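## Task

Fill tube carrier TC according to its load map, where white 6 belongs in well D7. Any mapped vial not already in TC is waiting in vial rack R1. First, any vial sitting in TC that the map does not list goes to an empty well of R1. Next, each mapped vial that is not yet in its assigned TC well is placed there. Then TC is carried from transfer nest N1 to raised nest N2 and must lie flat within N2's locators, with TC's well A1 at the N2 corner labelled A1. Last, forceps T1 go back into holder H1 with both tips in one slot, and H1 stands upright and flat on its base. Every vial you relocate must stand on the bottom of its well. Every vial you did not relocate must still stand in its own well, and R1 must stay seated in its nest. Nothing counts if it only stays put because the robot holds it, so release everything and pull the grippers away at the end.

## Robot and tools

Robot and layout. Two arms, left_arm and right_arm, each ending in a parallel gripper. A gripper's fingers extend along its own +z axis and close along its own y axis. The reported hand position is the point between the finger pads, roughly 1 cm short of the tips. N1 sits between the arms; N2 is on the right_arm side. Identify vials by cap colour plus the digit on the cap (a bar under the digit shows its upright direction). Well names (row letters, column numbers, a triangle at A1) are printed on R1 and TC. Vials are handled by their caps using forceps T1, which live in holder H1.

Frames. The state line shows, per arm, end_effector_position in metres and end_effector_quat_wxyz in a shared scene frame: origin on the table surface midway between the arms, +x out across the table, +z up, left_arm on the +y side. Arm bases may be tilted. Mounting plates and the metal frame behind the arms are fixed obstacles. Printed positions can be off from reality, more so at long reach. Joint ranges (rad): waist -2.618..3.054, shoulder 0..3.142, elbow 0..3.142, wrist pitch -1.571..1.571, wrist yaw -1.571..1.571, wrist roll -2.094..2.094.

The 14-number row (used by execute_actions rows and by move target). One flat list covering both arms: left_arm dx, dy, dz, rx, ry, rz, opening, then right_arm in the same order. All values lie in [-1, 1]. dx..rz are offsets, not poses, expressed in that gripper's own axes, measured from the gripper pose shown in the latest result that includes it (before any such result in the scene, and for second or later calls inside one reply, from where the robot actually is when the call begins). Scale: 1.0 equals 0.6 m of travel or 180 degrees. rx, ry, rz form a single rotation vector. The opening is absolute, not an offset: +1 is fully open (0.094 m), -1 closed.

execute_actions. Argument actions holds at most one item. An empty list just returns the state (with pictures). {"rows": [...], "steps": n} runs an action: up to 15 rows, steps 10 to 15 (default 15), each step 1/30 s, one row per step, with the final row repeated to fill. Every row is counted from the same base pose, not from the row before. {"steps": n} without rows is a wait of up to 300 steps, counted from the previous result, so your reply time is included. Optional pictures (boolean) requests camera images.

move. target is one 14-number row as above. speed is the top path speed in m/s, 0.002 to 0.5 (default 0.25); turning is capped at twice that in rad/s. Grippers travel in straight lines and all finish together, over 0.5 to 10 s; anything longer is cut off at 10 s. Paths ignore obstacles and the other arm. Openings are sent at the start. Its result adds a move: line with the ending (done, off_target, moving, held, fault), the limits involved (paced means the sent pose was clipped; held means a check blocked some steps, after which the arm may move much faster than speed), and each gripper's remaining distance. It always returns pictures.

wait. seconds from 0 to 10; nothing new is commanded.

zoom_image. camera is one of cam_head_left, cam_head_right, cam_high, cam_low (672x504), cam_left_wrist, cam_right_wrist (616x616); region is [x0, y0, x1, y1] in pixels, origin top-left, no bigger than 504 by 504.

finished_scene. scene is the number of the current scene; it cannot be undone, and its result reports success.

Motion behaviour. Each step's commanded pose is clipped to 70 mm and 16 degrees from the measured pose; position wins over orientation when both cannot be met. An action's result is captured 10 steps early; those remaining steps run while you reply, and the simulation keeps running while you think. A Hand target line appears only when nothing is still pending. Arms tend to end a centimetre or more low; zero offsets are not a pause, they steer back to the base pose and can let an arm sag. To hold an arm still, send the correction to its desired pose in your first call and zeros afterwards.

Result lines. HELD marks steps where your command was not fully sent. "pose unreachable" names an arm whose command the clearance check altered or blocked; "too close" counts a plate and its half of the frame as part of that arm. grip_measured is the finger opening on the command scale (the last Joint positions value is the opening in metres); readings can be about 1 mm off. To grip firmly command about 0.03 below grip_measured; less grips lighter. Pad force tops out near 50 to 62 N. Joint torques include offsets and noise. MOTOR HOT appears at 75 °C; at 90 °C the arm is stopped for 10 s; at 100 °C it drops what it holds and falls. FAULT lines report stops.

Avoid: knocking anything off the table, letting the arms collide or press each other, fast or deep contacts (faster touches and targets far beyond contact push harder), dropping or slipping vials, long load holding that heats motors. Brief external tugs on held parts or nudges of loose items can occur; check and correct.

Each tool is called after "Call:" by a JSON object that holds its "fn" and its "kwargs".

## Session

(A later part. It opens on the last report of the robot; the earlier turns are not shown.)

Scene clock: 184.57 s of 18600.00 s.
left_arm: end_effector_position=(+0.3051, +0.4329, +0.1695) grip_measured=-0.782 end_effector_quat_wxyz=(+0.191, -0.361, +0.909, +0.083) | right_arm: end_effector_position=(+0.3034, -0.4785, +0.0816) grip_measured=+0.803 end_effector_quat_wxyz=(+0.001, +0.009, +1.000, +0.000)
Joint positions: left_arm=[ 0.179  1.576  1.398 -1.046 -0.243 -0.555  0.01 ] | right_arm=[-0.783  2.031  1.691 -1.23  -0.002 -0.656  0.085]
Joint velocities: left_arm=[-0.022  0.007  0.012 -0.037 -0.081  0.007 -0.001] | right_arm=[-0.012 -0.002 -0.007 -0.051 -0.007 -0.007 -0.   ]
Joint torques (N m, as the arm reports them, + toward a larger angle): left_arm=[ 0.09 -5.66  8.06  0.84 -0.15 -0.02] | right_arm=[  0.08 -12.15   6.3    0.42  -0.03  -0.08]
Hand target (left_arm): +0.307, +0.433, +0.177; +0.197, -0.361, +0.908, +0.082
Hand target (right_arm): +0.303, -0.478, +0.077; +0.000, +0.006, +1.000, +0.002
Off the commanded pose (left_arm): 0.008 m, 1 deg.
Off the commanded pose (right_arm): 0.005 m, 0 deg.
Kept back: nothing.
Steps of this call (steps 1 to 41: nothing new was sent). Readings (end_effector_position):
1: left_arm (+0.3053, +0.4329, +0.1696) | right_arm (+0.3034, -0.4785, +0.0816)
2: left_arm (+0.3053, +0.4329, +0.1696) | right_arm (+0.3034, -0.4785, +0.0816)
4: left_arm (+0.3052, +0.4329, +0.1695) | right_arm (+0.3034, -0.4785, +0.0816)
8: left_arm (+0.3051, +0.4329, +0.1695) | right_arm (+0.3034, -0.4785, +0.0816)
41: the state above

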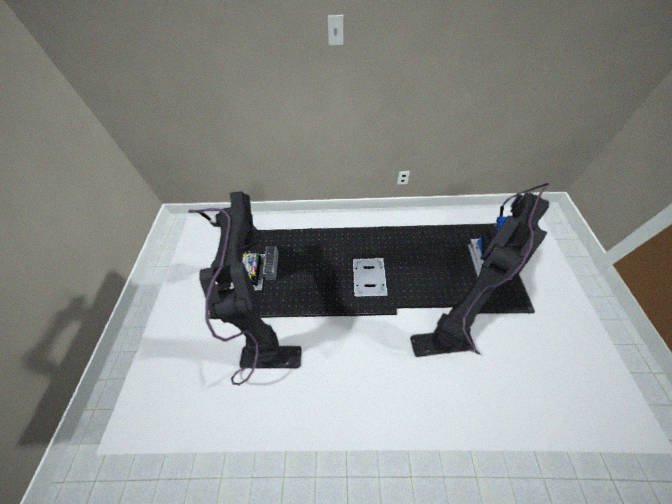

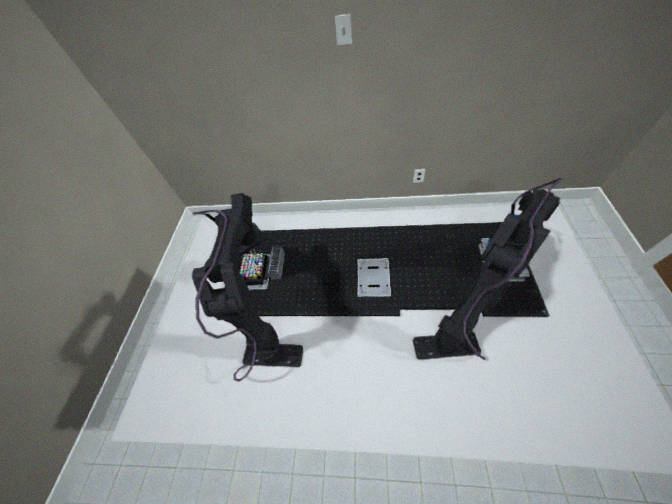

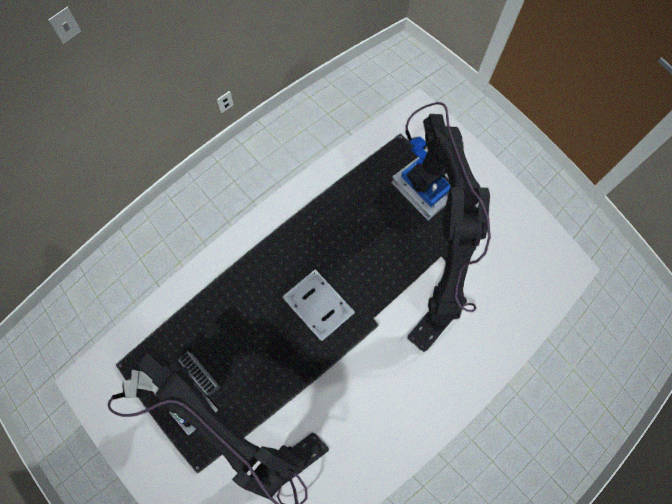

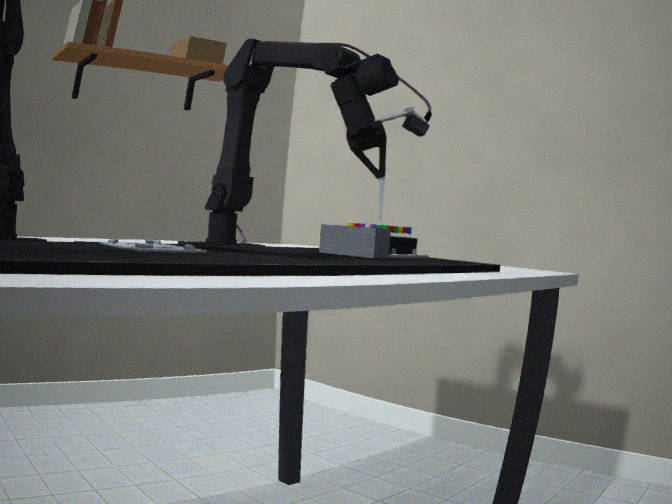

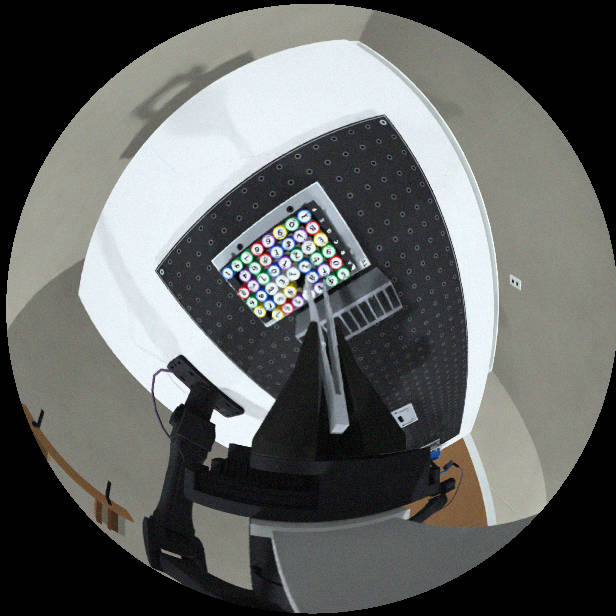

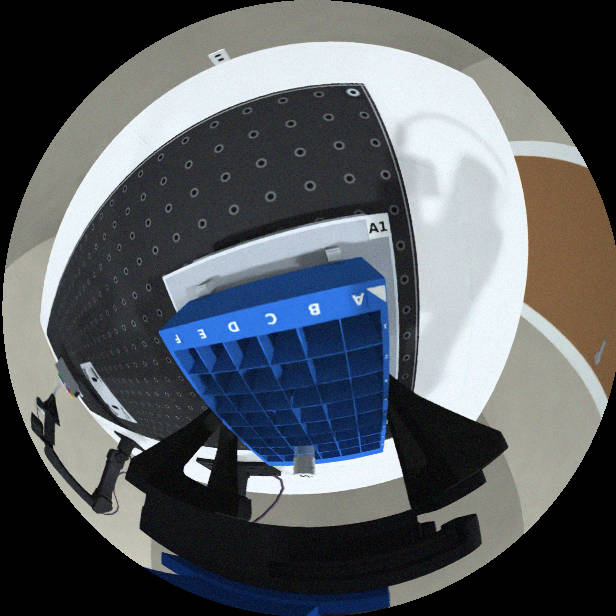

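Call:
{"fn": "move", "kwargs": {"target": [0.0118,-0.1277,-0.0171,0.100,0.0035,0.220,-0.78, 0,0,0.018,0,0,0,0.775], "speed": 0.22}}

Scene clock: 188.50 s of 18600.00 s.
left_arm: end_effector_position=(+0.3411, +0.3740, +0.1663) grip_measured=-0.782 end_effector_quat_wxyz=(+0.185, -0.009, +0.983, +0.005) | right_arm: end_effector_position=(+0.3035, -0.4786, +0.0773) grip_measured=+0.803 end_effector_quat_wxyz=(+0.002, +0.009, +1.000, -0.001)
Joint positions: left_arm=[ 0.139  1.649  1.472 -1.022  0.03   0.092  0.01 ] | right_arm=[-0.783  2.031  1.674 -1.21  -0.002 -0.656  0.085]
Joint velocities: left_arm=[-0.012 -0.007  0.002  0.007 -0.051  0.066  0.   ] | right_arm=[-0.012  0.007  0.002 -0.066 -0.007 -0.007 -0.001]
Joint torques (N m, as the arm reports them, + toward a larger angle): left_arm=[-0.56 -5.88  8.29  1.12  0.16  0.1 ] | right_arm=[  0.07 -12.02   5.99   0.48   0.    -0.01]
Hand target (left_arm): +0.350, +0.370, +0.176; +0.202, +0.001, +0.979, +0.001
Hand target (right_arm): +0.304, -0.479, +0.071; +0.001, +0.009, +1.000, +0.000
Off the commanded pose (left_arm): 0.013 m, 2 deg.
Off the commanded pose (right_arm): 0.006 m, 0 deg.
Kept back: nothing.
move: off_target (left_arm)

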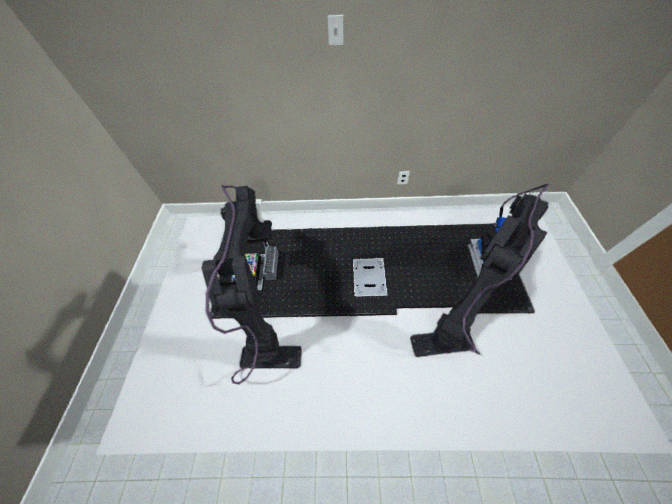

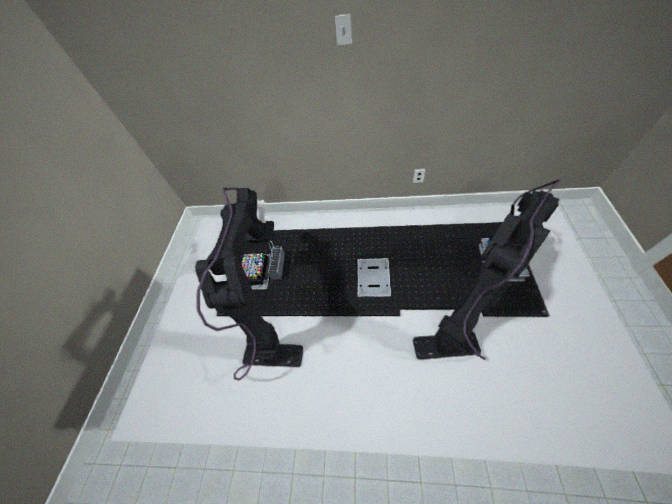

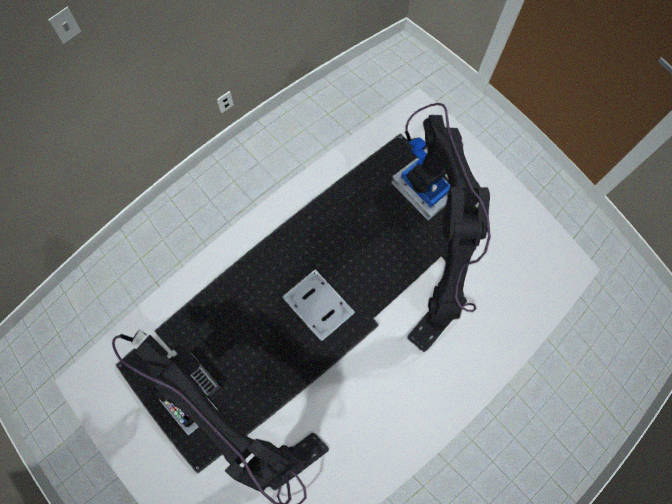

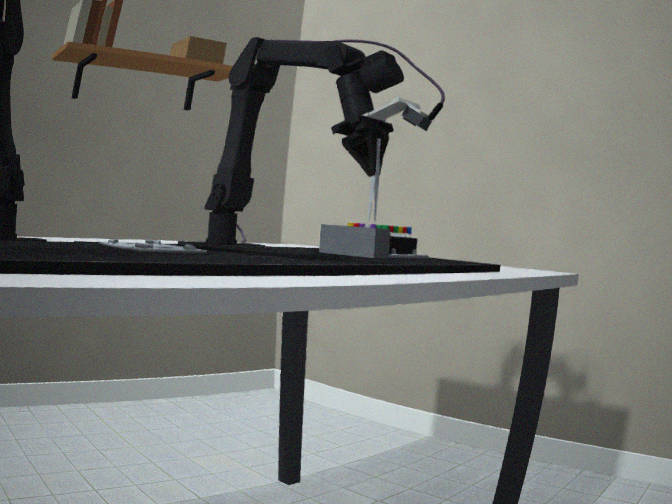

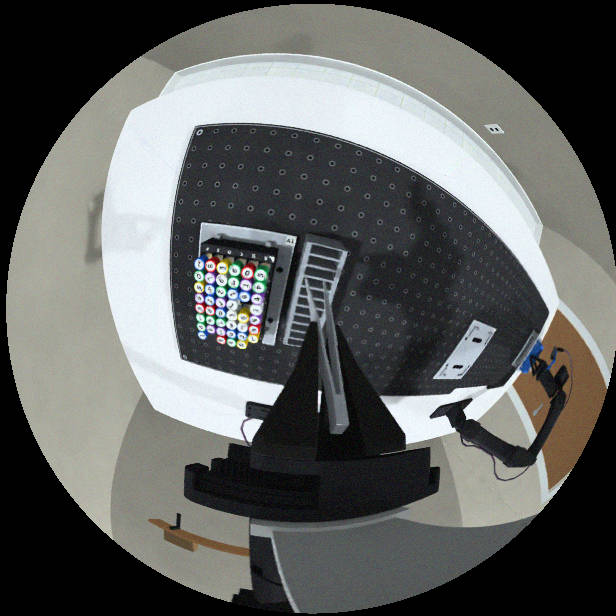

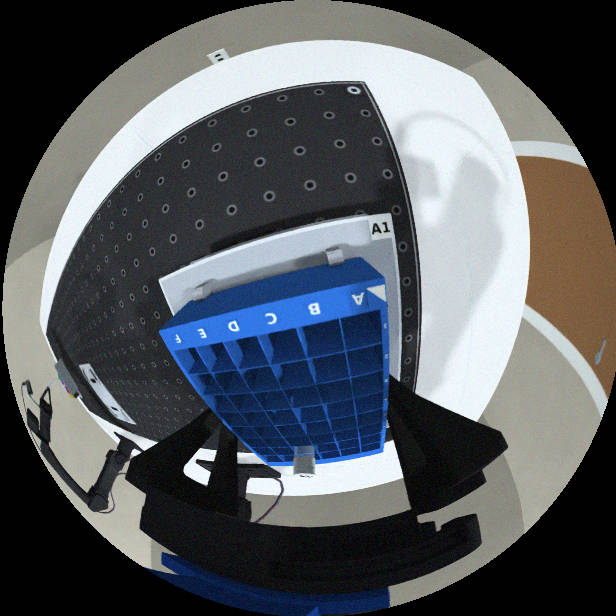

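Call:
{"fn": "zoom_image", "kwargs": {"camera": "cam_left_wrist", "region": [270, 220, 370, 320]}}

Region (270, 220, 370, 320) of cam_left_wrist's 616x616 image, scaled by 5.040, with more detail than that image has.

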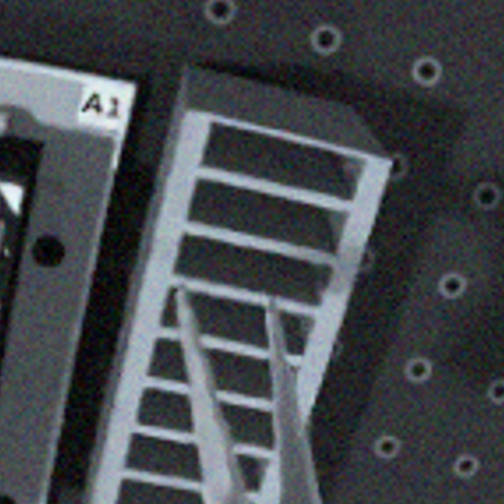

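Call:
{"fn": "execute_actions", "kwargs": {"actions": [{"rows":[
[-0.0037,-0.006,0.0055,-0.0005,-0.0045,0.0002,-0.80, 0,0,0.010,0,0,0,0.775],
[-0.0033,-0.007,0.0067,-0.0005,-0.0045,0.0002,-0.81, 0,0,0.0105,0,0,0,0.775],
[-0.0029,-0.008,0.0080,-0.0005,-0.0045,0.0002,-0.82, 0,0,0.011,0,0,0,0.775],
[-0.0025,-0.009,0.0092,-0.0005,-0.0045,0.0002,-0.83, 0,0,0.0115,0,0,0,0.775],
[-0.0021,-0.010,0.0105,-0.0005,-0.0045,0.0002,-0.84, 0,0,0.012,0,0,0,0.775],
[-0.0017,-0.011,0.0117,-0.0005,-0.0045,0.0002,-0.85, 0,0,0.0125,0,0,0,0.775],
[-0.0013,-0.012,0.0130,-0.0005,-0.0045,0.0002,-0.85, 0,0,0.013,0,0,0,0.775],
[-0.0009,-0.013,0.0142,-0.0005,-0.0045,0.0002,-0.85, 0,0,0.0135,0,0,0,0.775],
[-0.0005,-0.0135,0.0154,-0.0005,-0.0045,0.0002,-0.85, 0,0,0.014,0,0,0,0.775],
[-0.0001,-0.0135,0.0167,-0.0005,-0.0045,0.0002,-0.85, 0,0,0.014,0,0,0,0.775],
[0.0003,-0.0135,0.0179,-0.0005,-0.0045,0.0002,-0.85, 0,0,0.014,0,0,0,0.775],
[0.0007,-0.0135,0.0192,-0.0005,-0.0045,0.0002,-0.85, 0,0,0.014,0,0,0,0.775],
[0.0011,-0.0135,0.0204,-0.0005,-0.0045,0.0002,-0.85, 0,0,0.014,0,0,0,0.775],
[0.0015,-0.0135,0.0216,-0.0005,-0.0045,0.0002,-0.85, 0,0,0.014,0,0,0,0.775],
[0.0020,-0.0135,0.0229,-0.0005,-0.0045,0.0002,-0.85, 0,0,0.014,0,0,0,0.775]
],"steps":15}]}}

Call:
{"fn": "execute_actions", "kwargs": {"actions": [{"steps":22}], "pictures": true}}

Call:
{"fn": "zoom_image", "kwargs": {"camera": "cam_left_wrist", "region": [270, 220, 370, 320]}}

Scene clock: 190.73 s of 18600.00 s.
left_arm: end_effector_position=(+0.3418, +0.3708, +0.1643) grip_measured=-0.833 end_effector_quat_wxyz=(+0.186, -0.007, +0.983, +0.003) | right_arm: end_effector_position=(+0.3035, -0.4787, +0.0773) grip_measured=+0.803 end_effector_quat_wxyz=(+0.002, +0.009, +1.000, -0.001)
Joint positions: left_arm=[ 0.131  1.649  1.464 -1.013  0.031  0.087  0.008] | right_arm=[-0.783  2.031  1.674 -1.21  -0.002 -0.656  0.085]
Joint velocities: left_arm=[-0.061 -0.007 -0.134  0.168  0.037 -0.066 -0.008] | right_arm=[ 0.007 -0.012  0.007  0.007 -0.007 -0.007 -0.001]
Joint torques (N m, as the arm reports them, + toward a larger angle): left_arm=[-0.75 -6.56  4.93  1.2  -0.09 -0.1 ] | right_arm=[  0.08 -12.16   5.55   0.51   0.    -0.02]
Steps of this call (steps 1 to 62: nothing new was sent; steps 63 to 67: the first 5 steps of this action). Readings (end_effector_position):
63: left_arm (+0.3412, +0.3737, +0.1663) | right_arm (+0.3035, -0.4786, +0.0773)
64: left_arm (+0.3415, +0.3733, +0.1664) | right_arm (+0.3035, -0.4786, +0.0773)
66: left_arm (+0.3420, +0.3717, +0.1654) | right_arm (+0.3035, -0.4787, +0.0773)
67: the state above

Scene clock: 191.47 s of 18600.00 s.
left_arm: end_effector_position=(+0.3422, +0.3663, +0.1546) grip_measured=-0.847 end_effector_quat_wxyz=(+0.185, -0.008, +0.983, +0.001) | right_arm: end_effector_position=(+0.3035, -0.4787, +0.0767) grip_measured=+0.803 end_effector_quat_wxyz=(+0.002, +0.010, +1.000, -0.001)
Joint positions: left_arm=[ 0.119  1.649  1.426 -0.977  0.031  0.074  0.007] | right_arm=[-0.783  2.031  1.671 -1.207 -0.002 -0.655  0.085]
Joint velocities: left_arm=[-0.002 -0.002 -0.017 -0.037  0.022  0.051 -0.   ] | right_arm=[ 0.002  0.007 -0.007  0.022  0.007 -0.022  0.001]
Joint torques (N m, as the arm reports them, + toward a larger angle): left_arm=[-0.52 -6.52  4.83  1.24 -0.1  -0.11] | right_arm=[  0.12 -12.09   5.47   0.53  -0.01  -0.02]
Hand target (left_arm): +0.345, +0.366, +0.153; +0.192, -0.009, +0.981, +0.005
Hand target (right_arm): +0.304, -0.479, +0.069; +0.002, +0.010, +1.000, -0.000
Off the commanded pose (left_arm): 0.003 m, 1 deg.
Off the commanded pose (right_arm): 0.008 m, 0 deg.
Kept back: nothing.
Steps of this call (steps 1 to 10: the last 10 steps of your previous action; steps 11 to 22: nothing new was sent). Readings (end_effector_position):
1: left_arm (+0.3415, +0.3699, +0.1629) | right_arm (+0.3035, -0.4787, +0.0773)
2: left_arm (+0.3410, +0.3690, +0.1615) | right_arm (+0.3035, -0.4787, +0.0773)
4: left_arm (+0.3401, +0.3673, +0.1591) | right_arm (+0.3033, -0.4786, +0.0769)
8: left_arm (+0.3399, +0.3661, +0.1559) | right_arm (+0.3035, -0.4787, +0.0767)
22: the state above

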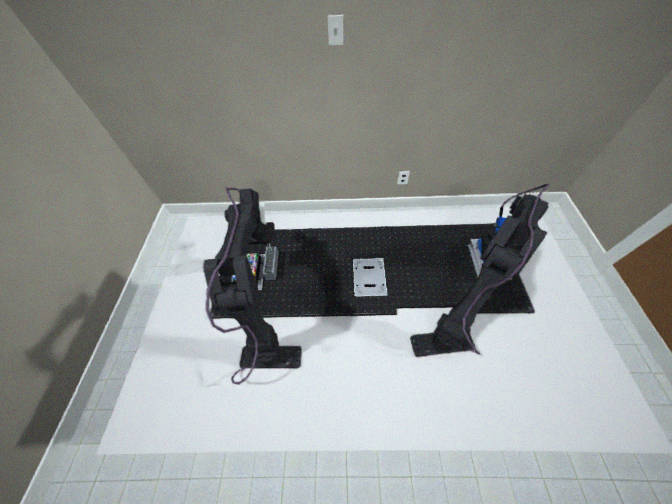

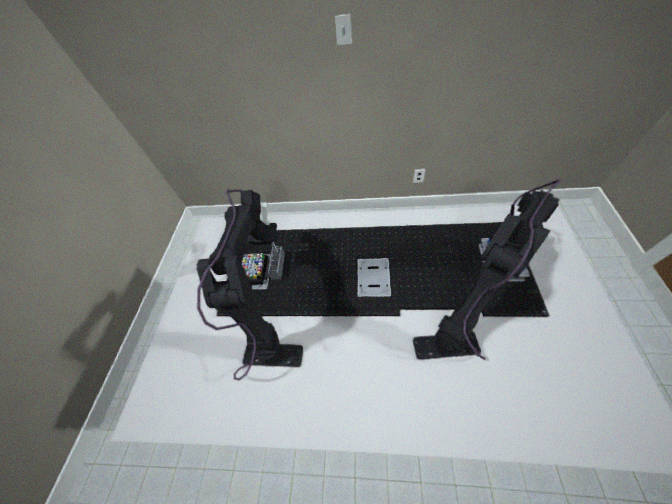

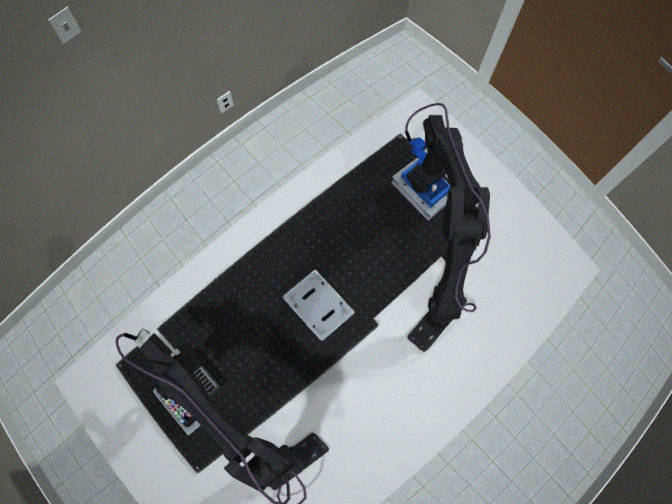

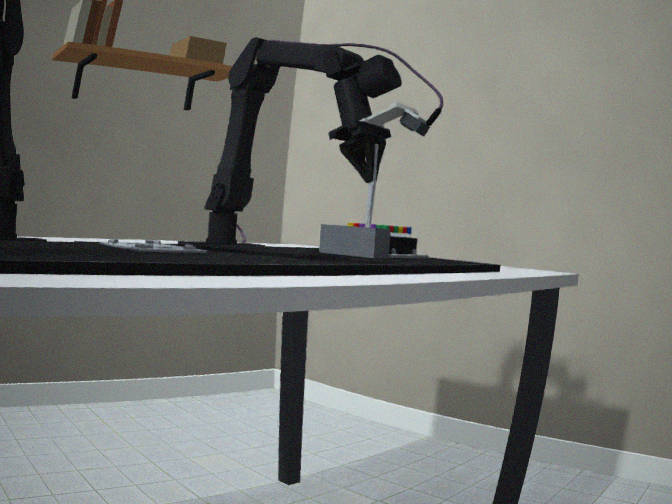

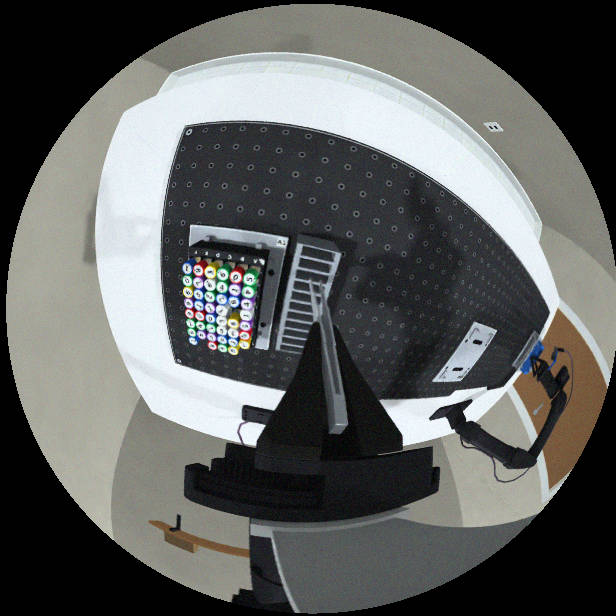

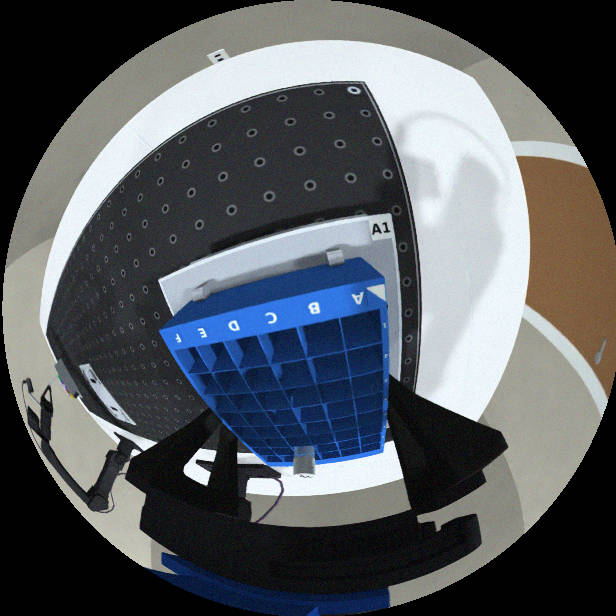

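Region (270, 220, 370, 320) of cam_left_wrist's 616x616 image, scaled by 5.040, with more detail than that image has.

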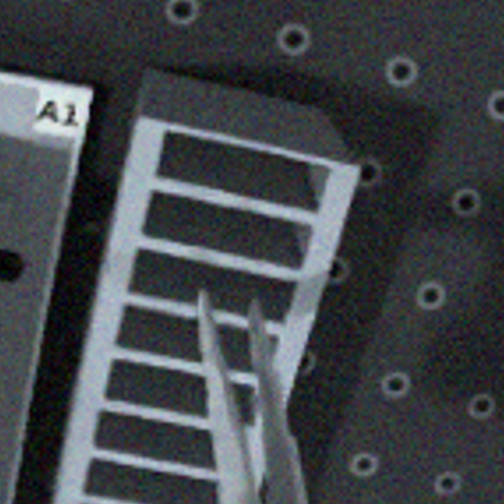

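Call:
{"fn": "execute_actions", "kwargs": {"actions": [{"rows":[
[-0.0037,0.004,0.0055,-0.0005,-0.0045,0.0002,-0.85, 0,0,0.004,0,0,0,0.80],
[-0.0029,0.005,0.0080,-0.0005,-0.0045,0.0002,-0.85, 0,0,0.004,0,0,0,0.83],
[-0.0021,0.006,0.0104,-0.0005,-0.0045,0.0002,-0.85, 0,0,0.004,0,0,0,0.87],
[-0.0014,0.007,0.0129,-0.0005,-0.0045,0.0002,-0.85, 0,0,0.004,0,0,0,0.92],
[-0.0006,0.0075,0.0154,-0.0005,-0.0045,0.0002,-0.85, 0,0,0.004,0,0,0,1],
[0.0002,0.0075,0.0179,-0.0005,-0.0045,0.0002,-0.85, 0,0,0.002,0,0,0,1],
[0.0010,0.0075,0.0203,-0.0005,-0.0045,0.0002,-0.85, 0,0,0,0,0,0,1],
[0.0018,0.0075,0.0228,-0.0005,-0.0045,0.0002,-0.85, 0,0,0,0,0,0,1],
[0.0025,0.0075,0.0253,-0.0005,-0.0045,0.0002,-0.85, 0,0,0,0,0,0,1],
[0.0033,0.0075,0.0277,-0.0005,-0.0045,0.0002,-0.85, 0,0,0,0,0,0,1],
[0.0041,0.0075,0.0302,-0.0005,-0.0045,0.0002,-0.85, 0,0,0,0,0,0,1],
[0.0049,0.0075,0.0327,-0.0005,-0.0045,0.0002,-0.85, 0,0,0,0,0,0,1],
[0.0056,0.0075,0.0352,-0.0005,-0.0045,0.0002,-0.85, 0,0,0,0,0,0,1],
[0.0064,0.0075,0.0376,-0.0005,-0.0045,0.0002,-0.85, 0,0,0,0,0,0,1],
[0.0072,0.0075,0.0401,-0.0005,-0.0045,0.0002,-0.85, 0,0,0,0,0,0,1]
],"steps":15}]}}

Call:
{"fn": "execute_actions", "kwargs": {"actions": [{"steps":22}], "pictures": true}}

Call:
{"fn": "zoom_image", "kwargs": {"camera": "cam_left_wrist", "region": [270, 240, 370, 340]}}

Scene clock: 193.57 s of 18600.00 s.
left_arm: end_effector_position=(+0.3430, +0.3670, +0.1521) grip_measured=-0.847 end_effector_quat_wxyz=(+0.187, -0.008, +0.982, +0.001) | right_arm: end_effector_position=(+0.3035, -0.4787, +0.0767) grip_measured=+0.970 end_effector_quat_wxyz=(+0.002, +0.010, +1.000, -0.001)
Joint positions: left_arm=[ 0.12   1.649  1.415 -0.962  0.031  0.076  0.007] | right_arm=[-0.783  2.031  1.671 -1.207 -0.002 -0.655  0.093]
Joint velocities: left_arm=[ 0.037 -0.002 -0.183  0.066 -0.022 -0.037 -0.002] | right_arm=[ 0.012  0.017 -0.017 -0.037 -0.125  0.022  0.07 ]
Joint torques (N m, as the arm reports them, + toward a larger angle): left_arm=[ 0.84 -6.16  4.77  1.16  0.09  0.07] | right_arm=[  0.09 -12.38   6.68   0.36  -0.01  -0.02]
Steps of this call (steps 1 to 58: nothing new was sent; steps 59 to 63: the first 5 steps of this action). Readings (end_effector_position):
59: left_arm (+0.3424, +0.3663, +0.1547) | right_arm (+0.3034, -0.4786, +0.0767)
60: left_arm (+0.3426, +0.3663, +0.1548) | right_arm (+0.3034, -0.4786, +0.0767)
62: left_arm (+0.3431, +0.3665, +0.1535) | right_arm (+0.3035, -0.4787, +0.0767)
63: the state above

Scene clock: 194.30 s of 18600.00 s.
left_arm: end_effector_position=(+0.3428, +0.3683, +0.1350) grip_measured=-0.847 end_effector_quat_wxyz=(+0.188, -0.009, +0.982, +0.002) | right_arm: end_effector_position=(+0.3035, -0.4787, +0.0767) grip_measured=+1.000 end_effector_quat_wxyz=(+0.002, +0.010, +1.000, -0.001)
Joint positions: left_arm=[ 0.124  1.649  1.346 -0.892  0.031  0.077  0.007] | right_arm=[-0.783  2.031  1.671 -1.207 -0.002 -0.655  0.094]
Joint velocities: left_arm=[ 0.002 -0.002 -0.007  0.022 -0.037 -0.007 -0.   ] | right_arm=[ 0.007  0.012  0.007  0.051  0.022 -0.051  0.   ]
Joint torques (N m, as the arm reports them, + toward a larger angle): left_arm=[ 0.61 -5.67  5.1   1.26  0.09  0.07] | right_arm=[  0.09 -12.52   7.23   0.29   0.    -0.03]
Hand target (left_arm): +0.346, +0.371, +0.131; +0.191, -0.008, +0.981, +0.002
Hand target (right_arm): +0.303, -0.479, +0.077; +0.002, +0.009, +1.000, -0.001
Off the commanded pose (left_arm): 0.007 m, 1 deg.
Off the commanded pose (right_arm): 0.000 m, 0 deg.
Kept back: nothing.
Steps of this call (steps 1 to 10: the last 10 steps of your previous action; steps 11 to 22: nothing new was sent). Readings (end_effector_position):
1: left_arm (+0.3425, +0.3674, +0.1503) | right_arm (+0.3035, -0.4787, +0.0767)
2: left_arm (+0.3419, +0.3677, +0.1485) | right_arm (+0.3035, -0.4787, +0.0767)
4: left_arm (+0.3406, +0.3680, +0.1446) | right_arm (+0.3035, -0.4787, +0.0767)
8: left_arm (+0.3402, +0.3680, +0.1391) | right_arm (+0.3035, -0.4787, +0.0767)
22: the state above

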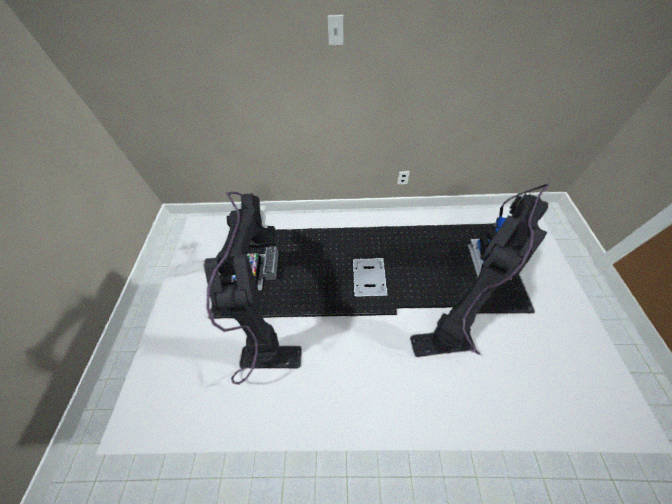

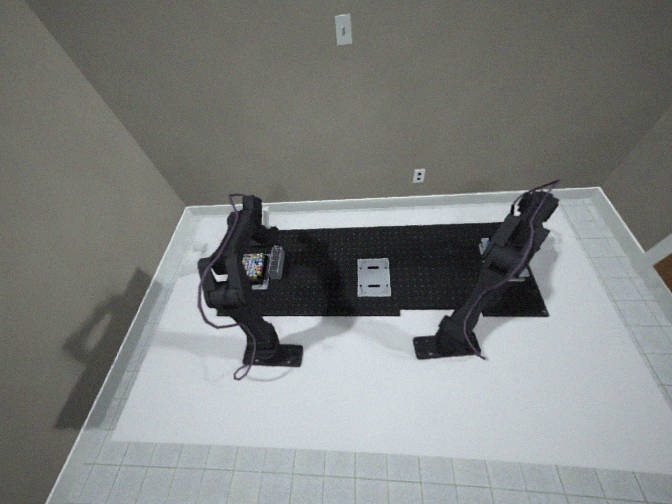

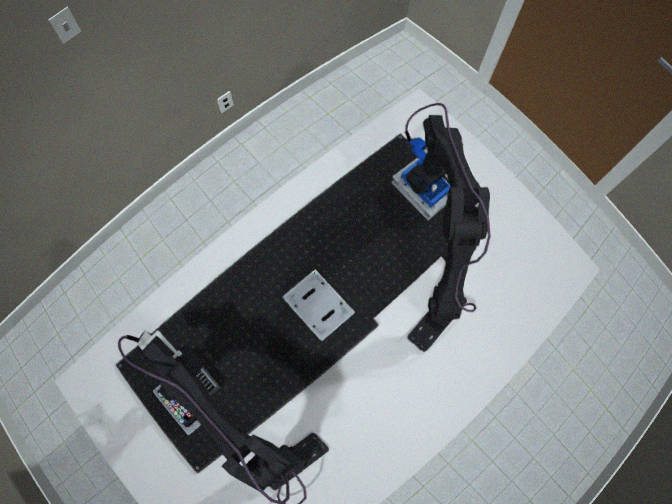

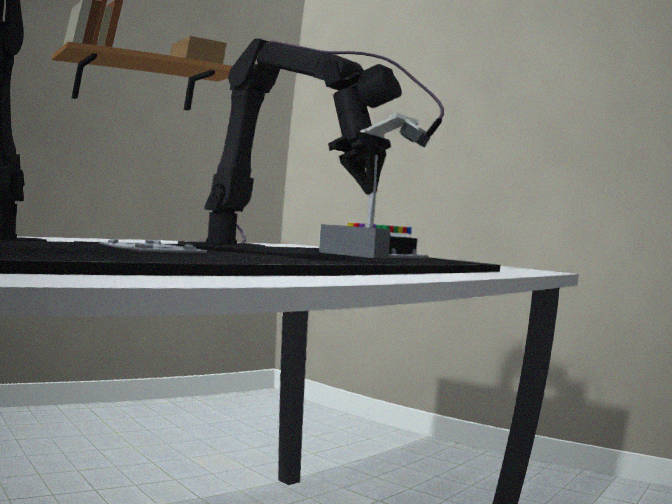

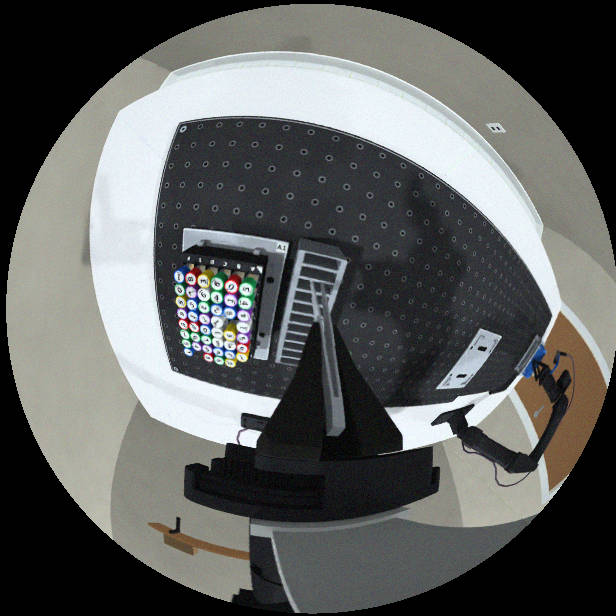

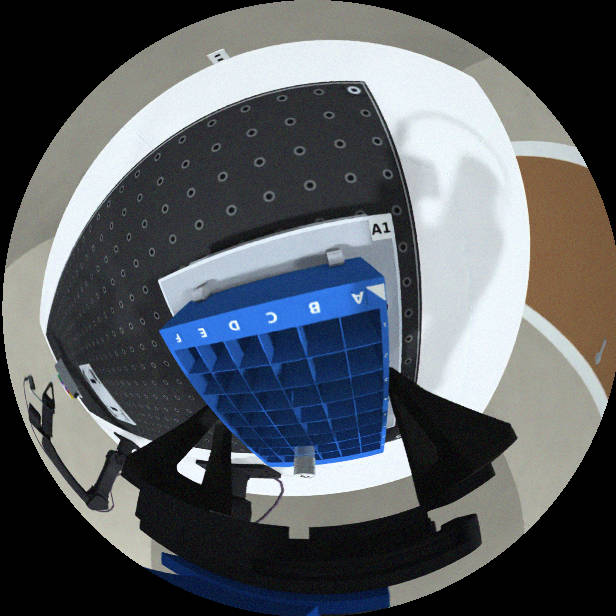

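Region (270, 240, 370, 340) of cam_left_wrist's 616x616 image, scaled by 5.040, with more detail than that image has.

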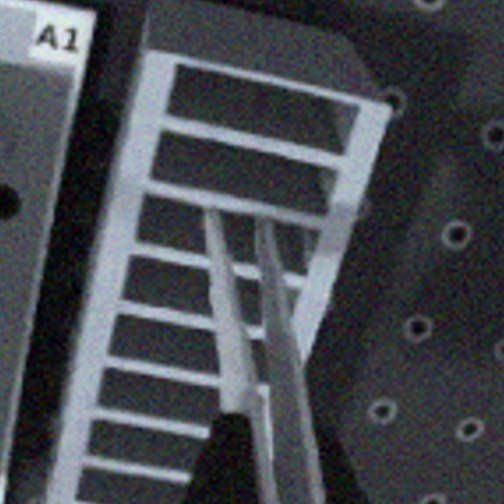

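Call:
{"fn": "execute_actions", "kwargs": {"actions": [{"rows":[
[-0.0037,0.001,0.0065,-0.0005,-0.004,0.0002,-0.85, 0.0047,0.0037,-0.010,-0.003,0.0037,0,1],
[-0.0025,0.001,0.0098,-0.0005,-0.004,0.0002,-0.85, 0.0047,0.0037,-0.015,-0.003,0.0037,0,1],
[-0.0013,0.001,0.0131,-0.0005,-0.004,0.0002,-0.85, 0.0047,0.0037,-0.020,-0.003,0.0037,0,1],
[-0.0001,0.001,0.0164,-0.0005,-0.004,0.0002,-0.85, 0.0047,0.0037,-0.025,-0.003,0.0037,0,1],
[0.0011,0.001,0.0197,-0.0005,-0.004,0.0002,-0.85, 0.0047,0.0037,-0.030,-0.003,0.0037,0,1],
[0.0023,0.001,0.0230,-0.0005,-0.004,0.0002,-0.85, 0.0047,0.0037,-0.035,-0.003,0.0037,0,1],
[0.0035,0.001,0.0263,-0.0005,-0.004,0.0002,-0.85, 0.0047,0.0037,-0.040,-0.003,0.0037,0,1],
[0.0047,0.001,0.0296,-0.0005,-0.004,0.0002,-0.85, 0.0047,0.0037,-0.046,-0.003,0.0037,0,1],
[0.0058,0.001,0.0327,-0.0005,-0.004,0.0002,-0.85, 0.0047,0.0037,-0.052,-0.003,0.0037,0,1],
[0.0068,0.001,0.0356,-0.0005,-0.004,0.0002,-0.85, 0.0047,0.0037,-0.058,-0.003,0.0037,0,1],
[0.0078,0.001,0.0383,-0.0005,-0.004,0.0002,-0.85, 0.0047,0.0037,-0.064,-0.003,0.0037,0,1],
[0.0087,0.001,0.0408,-0.0005,-0.004,0.0002,-0.85, 0.0047,0.0037,-0.070,-0.003,0.0037,0,1],
[0.0095,0.001,0.0430,-0.0005,-0.004,0.0002,-0.85, 0.0047,0.0037,-0.076,-0.003,0.0037,0,1],
[0.0102,0.001,0.0450,-0.0005,-0.004,0.0002,-0.85, 0.0047,0.0037,-0.082,-0.003,0.0037,0,1],
[0.0108,0.001,0.0467,-0.0005,-0.004,0.0002,-0.85, 0.0047,0.0037,-0.088,-0.003,0.0037,0,1]
],"steps":15}]}}

Call:
{"fn": "execute_actions", "kwargs": {"actions": [{"steps":22}]}}

Scene clock: 195.60 s of 18600.00 s.
left_arm: end_effector_position=(+0.3437, +0.3684, +0.1321) grip_measured=-0.847 end_effector_quat_wxyz=(+0.190, -0.009, +0.982, +0.002) | right_arm: end_effector_position=(+0.2995, -0.4755, +0.0801) grip_measured=+1.000 end_effector_quat_wxyz=(-0.007, +0.010, +1.000, +0.006)
Joint positions: left_arm=[ 0.124  1.649  1.333 -0.873  0.031  0.077  0.007] | right_arm=[-0.783  2.031  1.685 -1.242 -0.002 -0.655  0.094]
Joint velocities: left_arm=[-0.007  0.017 -0.203  0.139 -0.007  0.007  0.001] | right_arm=[-0.012 -0.007  0.232 -0.3   -0.007 -0.007  0.   ]
Joint torques (N m, as the arm reports them, + toward a larger angle): left_arm=[ 0.05 -5.9   4.77  1.16  0.02  0.  ] | right_arm=[  0.01 -13.33   9.23   0.28  -0.01  -0.04]
Steps of this call (steps 1 to 34: nothing new was sent; steps 35 to 39: the first 5 steps of this action). Readings (end_effector_position):
35: left_arm (+0.3431, +0.3683, +0.1351) | right_arm (+0.3031, -0.4784, +0.0767)
36: left_arm (+0.3433, +0.3683, +0.1352) | right_arm (+0.3021, -0.4775, +0.0767)
38: left_arm (+0.3439, +0.3684, +0.1337) | right_arm (+0.3000, -0.4759, +0.0783)
39: the state above

Scene clock: 196.33 s of 18600.00 s.
left_arm: end_effector_position=(+0.3425, +0.3682, +0.1083) grip_measured=-0.847 end_effector_quat_wxyz=(+0.185, -0.009, +0.983, +0.001) | right_arm: end_effector_position=(+0.2994, -0.4754, +0.1199) grip_measured=+1.000 end_effector_quat_wxyz=(-0.008, +0.010, +1.000, +0.008)
Joint positions: left_arm=[ 0.124  1.664  1.258 -0.793  0.031  0.077  0.007] | right_arm=[-0.783  2.031  1.843 -1.405 -0.002 -0.655  0.094]
Joint velocities: left_arm=[-0.017 -0.007 -0.007  0.037 -0.007 -0.007  0.   ] | right_arm=[-0.012  0.012 -0.002 -0.066 -0.095  0.066  0.   ]
Joint torques (N m, as the arm reports them, + toward a larger angle): left_arm=[-0.07 -6.25  5.16  1.28  0.03 -0.01] | right_arm=[ -0.03 -13.58   8.41   0.18   0.    -0.04]
Hand target (left_arm): +0.347, +0.369, +0.107; +0.193, -0.009, +0.981, +0.003
Hand target (right_arm): +0.300, -0.476, +0.129; -0.002, +0.010, +1.000, +0.003
Off the commanded pose (left_arm): 0.005 m, 1 deg.
Off the commanded pose (right_arm): 0.010 m, 1 deg.
Kept back: nothing.
Steps of this call (steps 1 to 10: the last 10 steps of your previous action; steps 11 to 22: nothing new was sent). Readings (end_effector_position):
1: left_arm (+0.3431, +0.3683, +0.1299) | right_arm (+0.2996, -0.4755, +0.0825)
2: left_arm (+0.3421, +0.3682, +0.1274) | right_arm (+0.3000, -0.4759, +0.0851)
4: left_arm (+0.3402, +0.3680, +0.1226) | right_arm (+0.3012, -0.4768, +0.0912)
8: left_arm (+0.3410, +0.3681, +0.1155) | right_arm (+0.3034, -0.4786, +0.1051)
22: the state above

Call:
{"fn": "execute_actions", "kwargs": {"actions": [{"rows":[
[0,0,0,0,0,0,-0.83, 0,0,-0.03,0,0,0,1],
[0,0,0,0,0,0,-0.81, 0,0,-0.035,0,0,0,1],
[0,0,0,0,0,0,-0.79, 0,0,-0.04,0,0,0,1],
[0,0,0,0,0,0,-0.77, 0,0,-0.045,0,0,0,1],
[0,0,0,0,0,0,-0.75, 0,0,-0.05,0,0,0,1],
[0,0,0,0,0,0,-0.73, 0,0,-0.055,0,0,0,1],
[0,0,0,0,0,0,-0.71, 0,0,-0.06,0,0,0,1],
[0,0,0,0,0,0,-0.69, 0,0,-0.065,0,0,0,1],
[0,0,0,0,0,0,-0.66, 0,0,-0.07,0,0,0,1],
[0,0,0,0,0,0,-0.62, 0,0,-0.07,0,0,0,1],
[0,0,0,0,0,0,-0.55, 0,0,-0.07,0,0,0,1],
[0,0,0,0,0,0,-0.45, 0,0,-0.07,0,0,0,1],
[0,0,0,0,0,0,-0.3, 0,0,-0.07,0,0,0,1],
[0,0,0,0,0,0,-0.15, 0,0,-0.07,0,0,0,1],
[0,0,0,0,0,0,0, 0,0,-0.07,0,0,0,1]
],"steps":15}]}}

Call:
{"fn": "move", "kwargs": {"target": [0.03,0,-0.15,0,0,0,0, 0,0,-0.02,0,0,0,1], "speed": 0.2}}

Scene clock: 197.37 s of 18600.00 s.
left_arm: end_effector_position=(+0.3425, +0.3682, +0.1083) grip_measured=-0.760 end_effector_quat_wxyz=(+0.185, -0.009, +0.983, +0.001) | right_arm: end_effector_position=(+0.3017, -0.4772, +0.1384) grip_measured=+1.000 end_effector_quat_wxyz=(-0.003, +0.010, +1.000, +0.003)
Joint positions: left_arm=[ 0.124  1.664  1.258 -0.793  0.031  0.077  0.011] | right_arm=[-0.783  2.035  1.923 -1.466 -0.002 -0.655  0.094]
Joint velocities: left_arm=[ 0.002 -0.002 -0.012  0.037 -0.037  0.037  0.017] | right_arm=[ 0.012  0.002  0.569 -0.315 -0.007 -0.051  0.   ]
Joint torques (N m, as the arm reports them, + toward a larger angle): left_arm=[-0.02 -6.4   5.81  1.01  0.03  0.  ] | right_arm=[ -0.01 -12.02   8.38   0.18   0.    -0.05]
Steps of this call (steps 1 to 26: nothing new was sent; steps 27 to 31: the first 5 steps of this action). Readings (end_effector_position):
27: left_arm (+0.3425, +0.3682, +0.1083) | right_arm (+0.2984, -0.4746, +0.1217)
28: left_arm (+0.3425, +0.3682, +0.1083) | right_arm (+0.2985, -0.4747, +0.1245)
30: left_arm (+0.3425, +0.3682, +0.1083) | right_arm (+0.3004, -0.4762, +0.1332)
31: the state above

Scene clock: 199.17 s of 18600.00 s.
left_arm: end_effector_position=(+0.2929, +0.3662, +0.1761) grip_measured=-0.002 end_effector_quat_wxyz=(+0.177, -0.010, +0.984, +0.002) | right_arm: end_effector_position=(+0.2985, -0.4747, +0.1655) grip_measured=+1.000 end_effector_quat_wxyz=(-0.001, +0.010, +1.000, +0.002)
Joint positions: left_arm=[ 0.133  1.483  1.352 -1.085  0.031  0.085  0.047] | right_arm=[-0.783  2.035  2.032 -1.572 -0.002 -0.655  0.094]
Joint velocities: left_arm=[-0.022 -0.022  0.002  0.007  0.007 -0.022  0.001] | right_arm=[-0.017  0.017 -0.007 -0.007  0.037  0.066  0.   ]
Joint torques (N m, as the arm reports them, + toward a larger angle): left_arm=[ 0.77 -5.62  7.63  0.85  0.11  0.08] | right_arm=[  0.04 -13.9    8.44   0.19   0.    -0.05]
Hand target (left_arm): +0.293, +0.368, +0.185; +0.185, -0.009, +0.983, +0.002
Hand target (right_arm): +0.298, -0.475, +0.177; +0.009, +0.010, +1.000, -0.006
Off your previous action's commanded pose (left_arm): 0.000 m, 0 deg at its last step (step 10 of this call).
Off your previous action's commanded pose (right_arm): 0.004 m, 2 deg at its last step (step 10 of this call).
Off the commanded pose (left_arm): 0.010 m, 1 deg.
Off the commanded pose (right_arm): 0.012 m, 0 deg.
joint sent to its limit (right arm) — the command would take joint 4 (wrist pitch) past its lower limit, so that joint was sent only as far as its limit.
Kept back: nothing.
move: off_target (right_arm)

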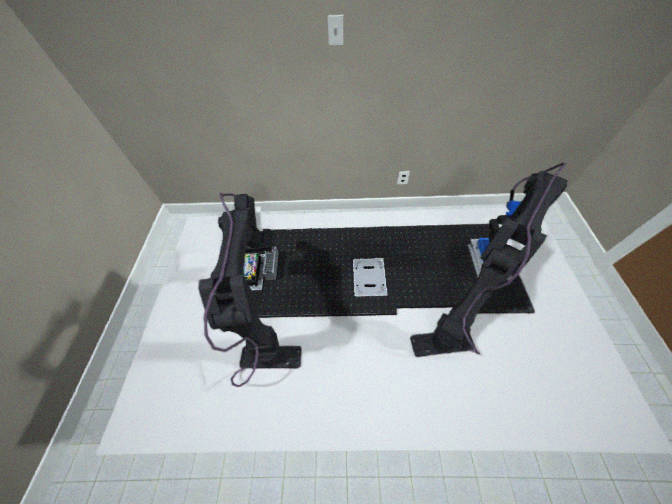

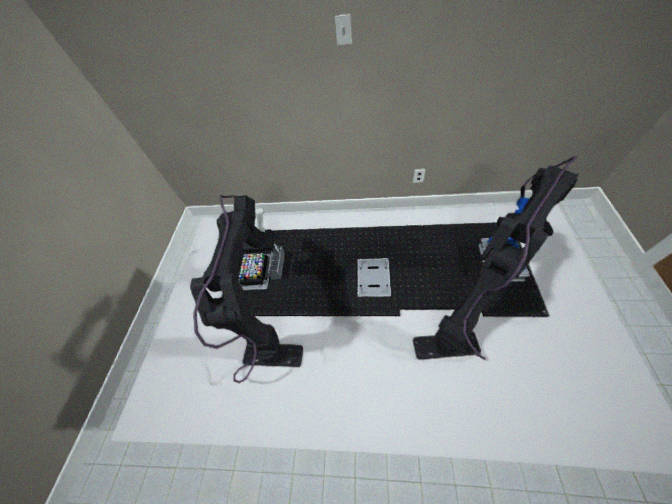

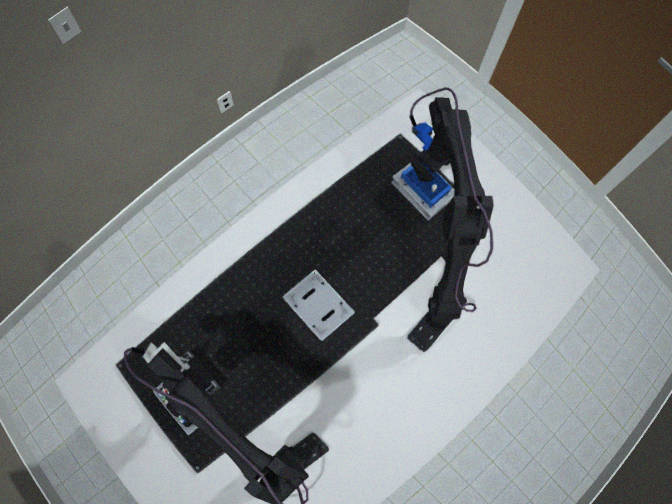

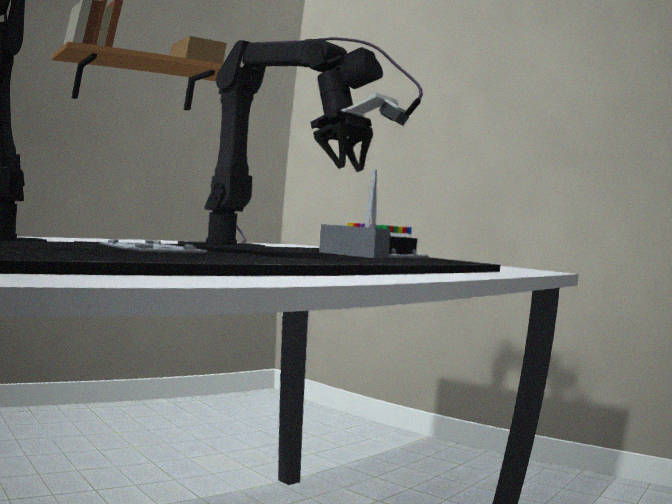

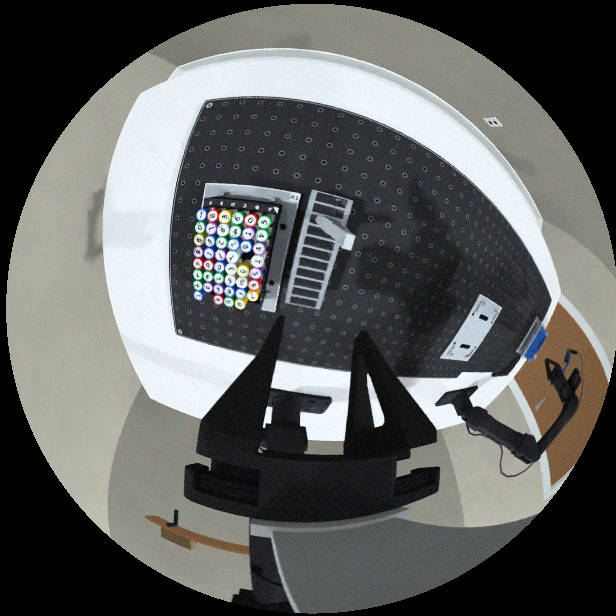

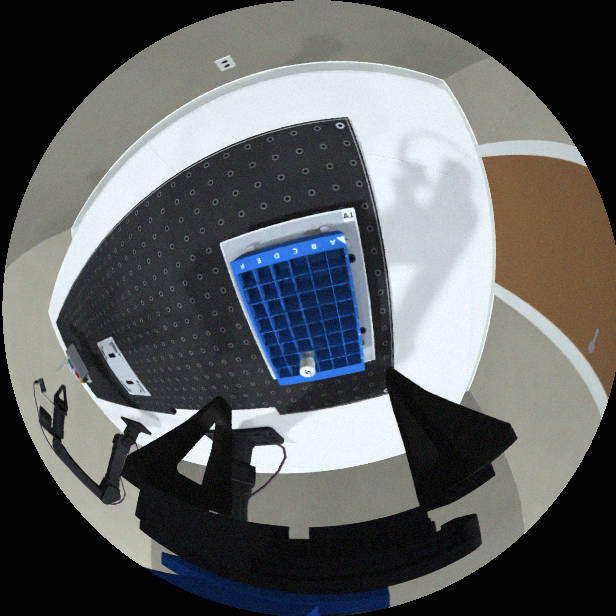

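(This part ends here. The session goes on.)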